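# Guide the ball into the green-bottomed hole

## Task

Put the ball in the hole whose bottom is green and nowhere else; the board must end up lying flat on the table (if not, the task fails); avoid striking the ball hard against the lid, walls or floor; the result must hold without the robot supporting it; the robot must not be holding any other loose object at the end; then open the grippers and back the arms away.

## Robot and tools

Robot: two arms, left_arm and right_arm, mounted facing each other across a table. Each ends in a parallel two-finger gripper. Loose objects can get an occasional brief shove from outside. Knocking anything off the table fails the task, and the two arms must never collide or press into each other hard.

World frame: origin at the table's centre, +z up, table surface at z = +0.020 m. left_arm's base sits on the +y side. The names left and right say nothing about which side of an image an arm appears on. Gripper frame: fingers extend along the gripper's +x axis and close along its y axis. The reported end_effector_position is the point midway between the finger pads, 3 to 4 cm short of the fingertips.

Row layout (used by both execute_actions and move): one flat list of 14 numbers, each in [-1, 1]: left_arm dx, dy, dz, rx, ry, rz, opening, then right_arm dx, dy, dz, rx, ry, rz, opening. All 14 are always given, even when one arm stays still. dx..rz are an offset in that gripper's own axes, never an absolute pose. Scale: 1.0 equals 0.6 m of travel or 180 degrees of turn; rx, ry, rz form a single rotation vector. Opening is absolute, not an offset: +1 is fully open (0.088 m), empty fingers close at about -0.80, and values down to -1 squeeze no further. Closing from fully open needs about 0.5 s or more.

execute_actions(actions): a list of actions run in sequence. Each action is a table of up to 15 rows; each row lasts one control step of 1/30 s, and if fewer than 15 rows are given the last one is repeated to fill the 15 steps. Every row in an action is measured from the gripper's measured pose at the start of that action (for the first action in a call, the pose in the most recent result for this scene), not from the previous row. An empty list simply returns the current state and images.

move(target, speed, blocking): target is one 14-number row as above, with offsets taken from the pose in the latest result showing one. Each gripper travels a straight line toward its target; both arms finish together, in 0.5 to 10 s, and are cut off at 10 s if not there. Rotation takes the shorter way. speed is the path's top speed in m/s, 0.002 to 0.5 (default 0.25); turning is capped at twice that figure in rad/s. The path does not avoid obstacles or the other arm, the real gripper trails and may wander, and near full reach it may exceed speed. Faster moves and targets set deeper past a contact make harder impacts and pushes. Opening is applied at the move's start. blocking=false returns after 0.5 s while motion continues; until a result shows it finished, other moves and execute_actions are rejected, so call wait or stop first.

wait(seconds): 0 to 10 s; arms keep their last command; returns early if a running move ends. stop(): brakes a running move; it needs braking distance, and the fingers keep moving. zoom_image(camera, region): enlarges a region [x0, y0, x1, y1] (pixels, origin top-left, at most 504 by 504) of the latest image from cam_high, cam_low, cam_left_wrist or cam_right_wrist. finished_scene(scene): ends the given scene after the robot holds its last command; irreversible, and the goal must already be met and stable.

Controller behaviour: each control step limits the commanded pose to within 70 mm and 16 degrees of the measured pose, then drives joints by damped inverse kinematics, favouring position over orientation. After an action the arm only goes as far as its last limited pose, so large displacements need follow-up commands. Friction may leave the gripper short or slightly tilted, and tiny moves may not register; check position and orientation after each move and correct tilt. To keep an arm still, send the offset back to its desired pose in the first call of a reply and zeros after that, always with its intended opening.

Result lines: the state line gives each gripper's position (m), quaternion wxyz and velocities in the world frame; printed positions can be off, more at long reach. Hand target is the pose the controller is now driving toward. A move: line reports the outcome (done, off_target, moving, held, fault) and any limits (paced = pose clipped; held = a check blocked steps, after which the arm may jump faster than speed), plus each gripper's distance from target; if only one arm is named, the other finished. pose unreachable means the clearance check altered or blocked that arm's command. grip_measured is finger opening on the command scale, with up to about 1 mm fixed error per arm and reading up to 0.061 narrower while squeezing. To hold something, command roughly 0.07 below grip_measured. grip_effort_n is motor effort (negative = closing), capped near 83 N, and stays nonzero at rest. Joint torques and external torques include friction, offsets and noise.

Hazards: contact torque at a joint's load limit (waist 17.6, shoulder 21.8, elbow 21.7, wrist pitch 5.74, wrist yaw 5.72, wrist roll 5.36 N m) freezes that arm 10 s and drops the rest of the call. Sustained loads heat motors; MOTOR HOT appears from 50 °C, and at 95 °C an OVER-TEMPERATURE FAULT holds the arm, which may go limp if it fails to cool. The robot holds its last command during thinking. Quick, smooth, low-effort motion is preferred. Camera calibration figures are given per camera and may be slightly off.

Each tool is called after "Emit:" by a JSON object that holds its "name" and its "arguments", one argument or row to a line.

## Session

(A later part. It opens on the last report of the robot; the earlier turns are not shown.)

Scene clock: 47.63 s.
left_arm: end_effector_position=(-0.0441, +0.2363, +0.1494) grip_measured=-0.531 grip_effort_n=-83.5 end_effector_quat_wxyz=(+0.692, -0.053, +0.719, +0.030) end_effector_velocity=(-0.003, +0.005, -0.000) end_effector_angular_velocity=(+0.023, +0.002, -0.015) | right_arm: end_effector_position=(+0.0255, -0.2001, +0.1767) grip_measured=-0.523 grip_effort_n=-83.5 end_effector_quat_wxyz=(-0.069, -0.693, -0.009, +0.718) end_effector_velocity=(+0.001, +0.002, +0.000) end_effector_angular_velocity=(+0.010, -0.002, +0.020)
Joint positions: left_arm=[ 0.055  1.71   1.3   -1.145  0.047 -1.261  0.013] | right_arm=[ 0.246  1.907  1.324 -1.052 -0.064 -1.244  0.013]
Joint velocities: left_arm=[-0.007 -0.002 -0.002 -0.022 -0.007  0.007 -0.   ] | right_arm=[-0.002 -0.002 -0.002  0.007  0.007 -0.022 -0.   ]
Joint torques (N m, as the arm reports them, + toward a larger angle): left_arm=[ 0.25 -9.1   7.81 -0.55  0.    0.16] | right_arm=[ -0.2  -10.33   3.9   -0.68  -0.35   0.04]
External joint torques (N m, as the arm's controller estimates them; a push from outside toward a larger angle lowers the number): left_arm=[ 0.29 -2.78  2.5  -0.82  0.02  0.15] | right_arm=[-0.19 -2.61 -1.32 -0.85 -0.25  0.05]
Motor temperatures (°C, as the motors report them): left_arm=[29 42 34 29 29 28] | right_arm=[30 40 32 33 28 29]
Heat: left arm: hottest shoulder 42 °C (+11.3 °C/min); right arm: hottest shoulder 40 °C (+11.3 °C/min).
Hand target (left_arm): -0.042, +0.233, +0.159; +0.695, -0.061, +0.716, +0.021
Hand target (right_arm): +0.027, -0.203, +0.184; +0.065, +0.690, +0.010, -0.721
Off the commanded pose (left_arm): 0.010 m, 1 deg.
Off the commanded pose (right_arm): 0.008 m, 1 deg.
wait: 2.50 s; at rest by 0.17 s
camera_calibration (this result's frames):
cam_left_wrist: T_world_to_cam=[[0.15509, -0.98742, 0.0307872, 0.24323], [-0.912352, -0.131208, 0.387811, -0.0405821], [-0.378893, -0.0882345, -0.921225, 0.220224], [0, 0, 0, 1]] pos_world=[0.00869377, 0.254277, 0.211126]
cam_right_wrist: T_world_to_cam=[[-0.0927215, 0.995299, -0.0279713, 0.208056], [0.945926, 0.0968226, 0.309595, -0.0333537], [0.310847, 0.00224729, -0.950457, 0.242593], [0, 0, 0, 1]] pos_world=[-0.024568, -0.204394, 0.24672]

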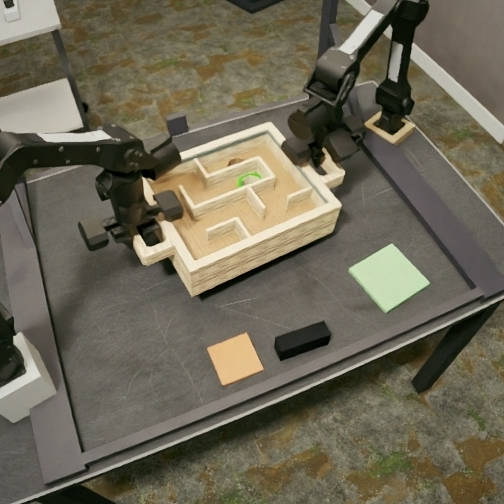

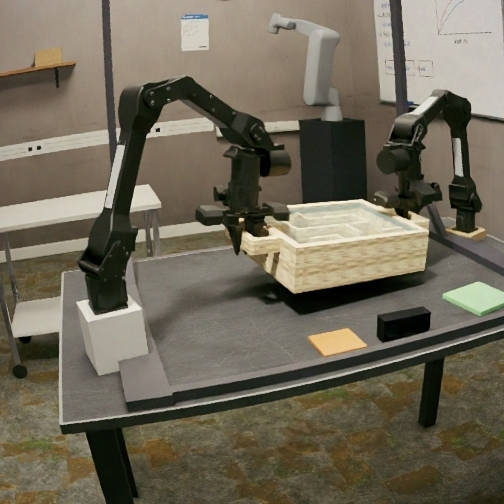

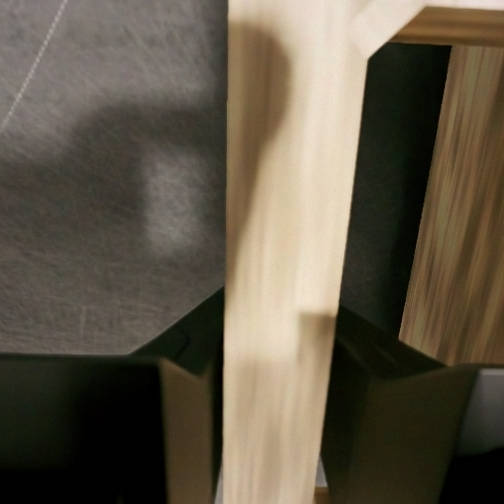

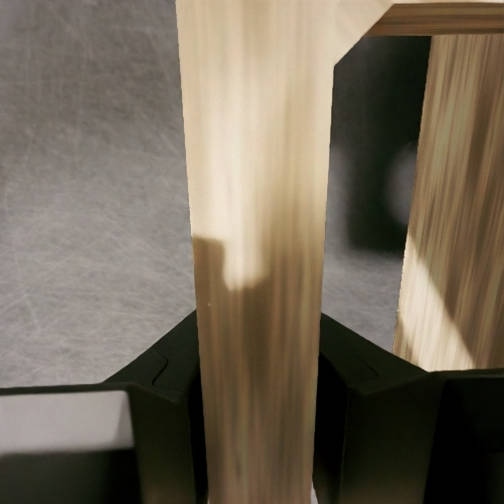

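In. Set down.

Emit:
{"name": "move", "arguments": {
  "target": [0.07,0,0,0,-0.015,0.012,-0.68,0.115,0,0,0,0.013,-0.027,-0.68],
  "speed": 0.03
}}

Emit:
{"name": "move", "arguments": {
  "target": [0,0,0,0,0,0,0.1,0,0,0,0,0,0,0.1]
}}

Emit:
{"name": "move", "arguments": {
  "target": [-0.2,0,0,0,0,0,0.1,-0.2,0,0,0,0,0,0.1]
}}

Scene clock: 51.47 s.
left_arm: end_effector_position=(-0.0458, +0.2337, +0.1056) grip_measured=-0.531 grip_effort_n=-83.5 end_effector_quat_wxyz=(+0.706, -0.038, +0.706, +0.044) end_effector_velocity=(-0.002, +0.002, +0.000) end_effector_angular_velocity=(+0.010, -0.004, +0.015) | right_arm: end_effector_position=(+0.0231, -0.2024, +0.1091) grip_measured=-0.523 grip_effort_n=-83.5 end_effector_quat_wxyz=(-0.035, -0.704, -0.043, +0.708) end_effector_velocity=(-0.001, +0.002, -0.001) end_effector_angular_velocity=(+0.019, +0.001, +0.024)
Joint positions: left_arm=[ 0.022  1.777  1.201 -1.003 -0.004 -1.293  0.013] | right_arm=[ 0.285  1.965  1.107 -0.7    0.    -1.203  0.013]
Joint velocities: left_arm=[-0.007 -0.002 -0.002 -0.007 -0.007 -0.022 -0.   ] | right_arm=[ 0.002 -0.002 -0.007  0.022  0.007 -0.022 -0.   ]
Joint torques (N m, as the arm reports them, + toward a larger angle): left_arm=[-0.09 -8.8   4.64 -0.08 -0.3  -0.04] | right_arm=[ 0.3  -7.47  3.58 -0.09 -0.02  0.16]
External joint torques (N m, as the arm's controller estimates them; a push from outside toward a larger angle lowers the number): left_arm=[-0.06 -2.17 -0.52 -0.34 -0.24 -0.04] | right_arm=[ 0.31  0.18 -1.21 -0.43  0.04  0.16]
Motor temperatures (°C, as the motors report them): left_arm=[29 42 34 29 29 28] | right_arm=[30 41 32 33 28 29]
Heat: left arm: hottest shoulder 42 °C (+10.5 °C/min); right arm: hottest shoulder 41 °C (+11.7 °C/min).
Hand target (left_arm): -0.046, +0.235, +0.107; +0.708, -0.038, +0.704, +0.045
Hand target (right_arm): +0.023, -0.206, +0.108; +0.038, +0.706, +0.040, -0.706
Off the commanded pose (left_arm): 0.002 m, 0 deg.
Off the commanded pose (right_arm): 0.004 m, 1 deg.
move: done
camera_calibration (this result's frames):
cam_left_wrist: T_world_to_cam=[[0.153724, -0.988096, -0.00589537, 0.246236], [-0.925933, -0.146131, 0.348272, -0.0183722], [-0.344988, -0.0480791, -0.937375, 0.172874], [0, 0, 0, 1]] pos_world=[0.00477583, 0.248931, 0.169898]
cam_right_wrist: T_world_to_cam=[[-0.0929472, 0.993481, 0.0659974, 0.197665], [0.937858, 0.0650998, 0.340859, -0.019537], [0.33434, 0.093578, -0.937795, 0.195612], [0, 0, 0, 1]] pos_world=[-0.0287055, -0.21341, 0.177058]

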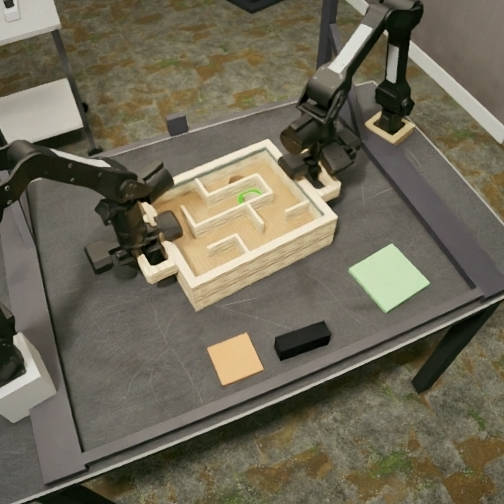

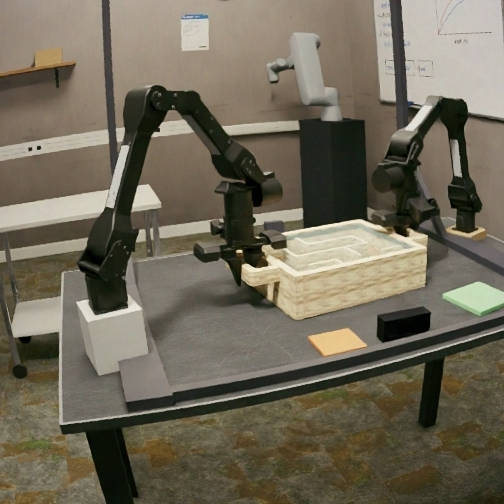

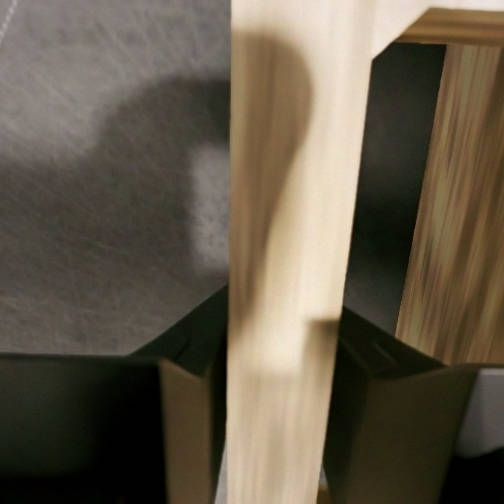

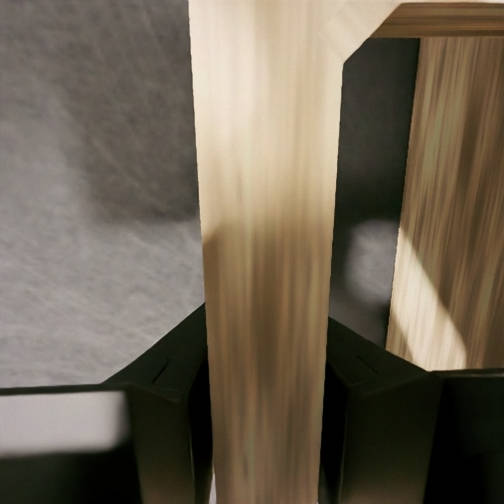

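Scene clock: 52.20 s.
left_arm: end_effector_position=(-0.0459, +0.2341, +0.1054) grip_measured=+0.095 grip_effort_n=16.5 end_effector_quat_wxyz=(+0.706, -0.037, +0.706, +0.045) end_effector_velocity=(-0.003, +0.003, +0.000) end_effector_angular_velocity=(+0.004, +0.010, -0.010) | right_arm: end_effector_position=(+0.0233, -0.2027, +0.1091) grip_measured=+0.096 grip_effort_n=15.6 end_effector_quat_wxyz=(-0.035, -0.705, -0.043, +0.707) end_effector_velocity=(+0.001, -0.002, +0.000) end_effector_angular_velocity=(-0.010, +0.003, +0.005)
Joint positions: left_arm=[ 0.022  1.778  1.201 -1.004 -0.004 -1.293  0.044] | right_arm=[ 0.285  1.965  1.107 -0.701  0.001 -1.203  0.044]
Joint velocities: left_arm=[-0.002 -0.007 -0.007 -0.007  0.007  0.007  0.001] | right_arm=[-0.002 -0.002 -0.002 -0.007 -0.007 -0.007  0.   ]
Joint torques (N m, as the arm reports them, + toward a larger angle): left_arm=[-0.04 -8.03  4.81  0.52 -0.08  0.02] | right_arm=[-0.17 -7.36  4.07  0.37 -0.07 -0.03]
External joint torques (N m, as the arm's controller estimates them; a push from outside toward a larger angle lowers the number): left_arm=[ 0.01 -1.41 -0.3   0.28 -0.03  0.02] | right_arm=[-0.17  0.25 -0.63  0.07 -0.02 -0.03]
Motor temperatures (°C, as the motors report them): left_arm=[29 42 34 29 29 28] | right_arm=[30 41 32 33 28 29]
Heat: left arm: hottest shoulder 42 °C (+10.3 °C/min); right arm: hottest shoulder 41 °C (+11.5 °C/min).
Hand target (left_arm): -0.046, +0.234, +0.106; +0.706, -0.038, +0.706, +0.044
Hand target (right_arm): +0.023, -0.202, +0.109; +0.035, +0.704, +0.043, -0.708
Off the commanded pose (left_arm): 0.000 m, 0 deg.
Off the commanded pose (right_arm): 0.000 m, 0 deg.
move: done
camera_calibration (this result's frames):
cam_left_wrist: T_world_to_cam=[[0.153716, -0.988079, -0.00848944, 0.246939], [-0.925576, -0.14699, 0.34886, -0.0182395], [-0.345948, -0.0457678, -0.937137, 0.17202], [0, 0, 0, 1]] pos_world=[0.00466945, 0.249188, 0.169666]
cam_right_wrist: T_world_to_cam=[[-0.0926315, 0.993594, 0.0647279, 0.198106], [0.937529, 0.065141, 0.341754, -0.0197914], [0.335349, 0.0923415, -0.937558, 0.195265], [0, 0, 0, 1]] pos_world=[-0.028576, -0.213578, 0.177013]

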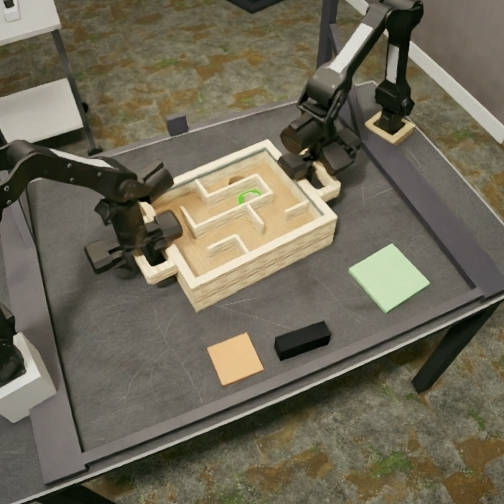

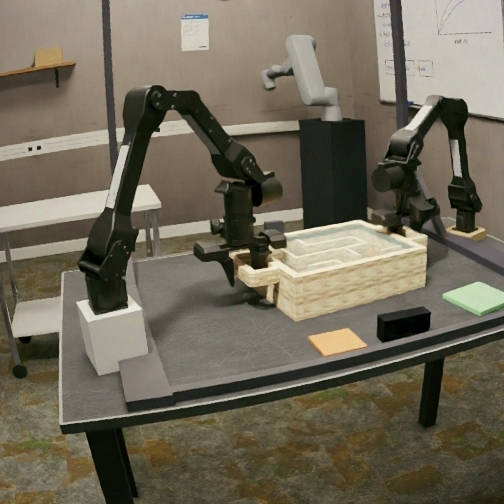

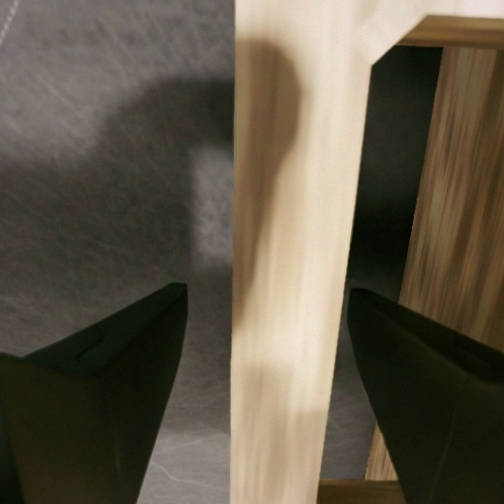

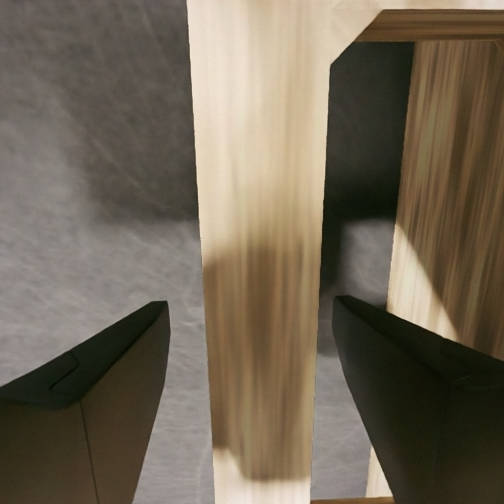

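Scene clock: 53.33 s.
left_arm: end_effector_position=(-0.0462, +0.2347, +0.2247) grip_measured=+0.097 grip_effort_n=16.0 end_effector_quat_wxyz=(+0.706, -0.037, +0.706, +0.045) end_effector_velocity=(+0.000, +0.004, +0.001) end_effector_angular_velocity=(+0.019, -0.000, -0.005) | right_arm: end_effector_position=(+0.0249, -0.2057, +0.2248) grip_measured=+0.097 grip_effort_n=15.6 end_effector_quat_wxyz=(-0.039, -0.706, -0.039, +0.706) end_effector_velocity=(+0.002, -0.004, +0.001) end_effector_angular_velocity=(-0.019, -0.001, +0.005)
Joint positions: left_arm=[ 0.022  1.73   1.624 -1.475 -0.004 -1.293  0.044] | right_arm=[ 0.285  1.791  1.374 -1.154  0.001 -1.203  0.044]
Joint velocities: left_arm=[ 0.002  0.002  0.007 -0.022 -0.007  0.007 -0.   ] | right_arm=[-0.002 -0.002  0.002 -0.022 -0.007 -0.007 -0.   ]
Joint torques (N m, as the arm reports them, + toward a larger angle): left_arm=[-0.1  -6.85  6.37  0.17 -0.08  0.  ] | right_arm=[-0.08 -7.7   5.91  0.11 -0.07 -0.02]
External joint torques (N m, as the arm's controller estimates them; a push from outside toward a larger angle lowers the number): left_arm=[-0.12 -0.33  1.03 -0.06 -0.02  0.  ] | right_arm=[-0.07 -0.51  0.37 -0.16 -0.01 -0.02]
Motor temperatures (°C, as the motors report them): left_arm=[29 42 34 29 29 28] | right_arm=[30 41 32 33 28 29]
Heat: left arm: hottest shoulder 42 °C (+10.1 °C/min); right arm: hottest shoulder 41 °C (+11.2 °C/min).
Hand target (left_arm): -0.046, +0.233, +0.225; +0.706, -0.037, +0.706, +0.045
Hand target (right_arm): +0.024, -0.204, +0.229; +0.035, +0.705, +0.043, -0.707
Off the commanded pose (left_arm): 0.002 m, 0 deg.
Off the commanded pose (right_arm): 0.005 m, 1 deg.
move: done
camera_calibration (this result's frames):
cam_left_wrist: T_world_to_cam=[[0.153718, -0.988081, -0.00811886, 0.248454], [-0.925627, -0.146867, 0.348776, -0.0600277], [-0.345811, -0.046098, -0.937171, 0.283925], [0, 0, 0, 1]] pos_world=[0.00442935, 0.249765, 0.28904]
cam_right_wrist: T_world_to_cam=[[-0.0929447, 0.994198, 0.0541415, 0.19631], [0.935717, 0.0686347, 0.346009, -0.0608027], [0.340286, 0.0828208, -0.936668, 0.301189], [0, 0, 0, 1]] pos_world=[-0.0273502, -0.215942, 0.292524]

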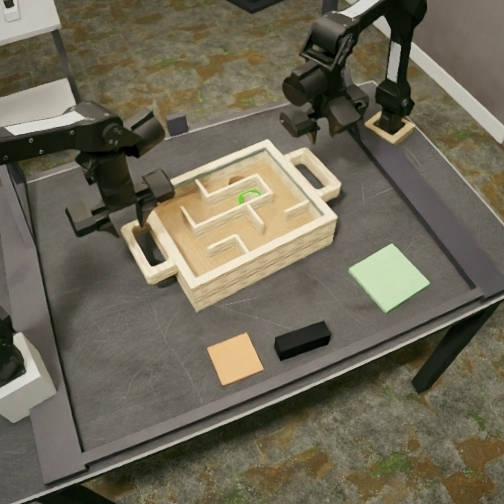

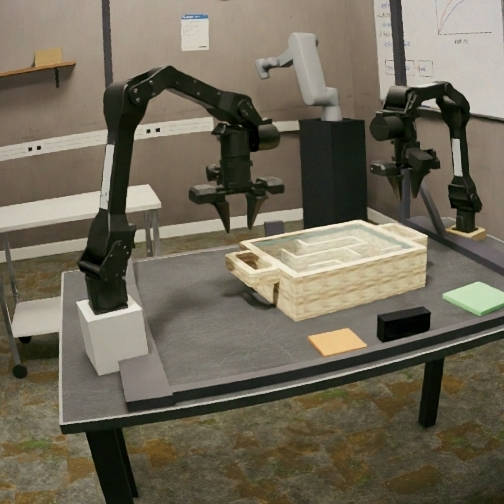

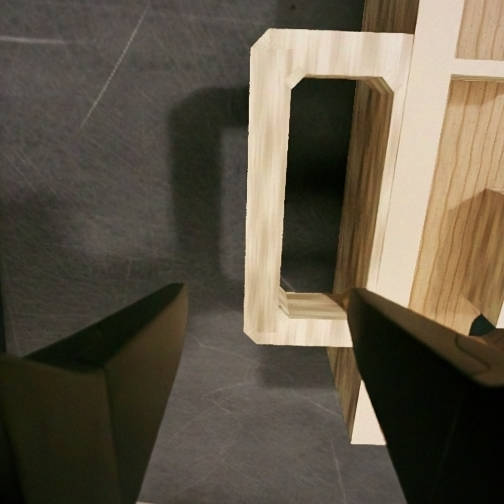

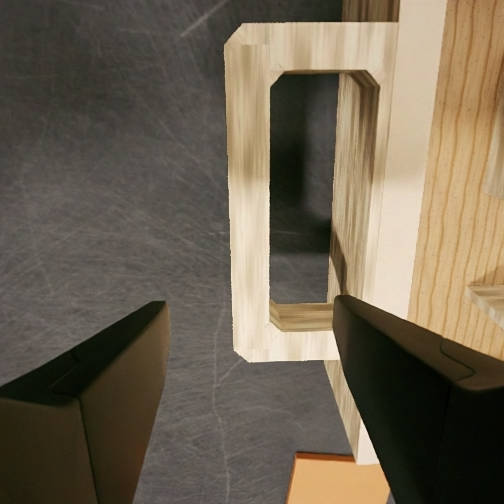

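Emit:
{"name": "finished_scene", "arguments": {
  "scene": 2
}}

The scene is finished: the task was done.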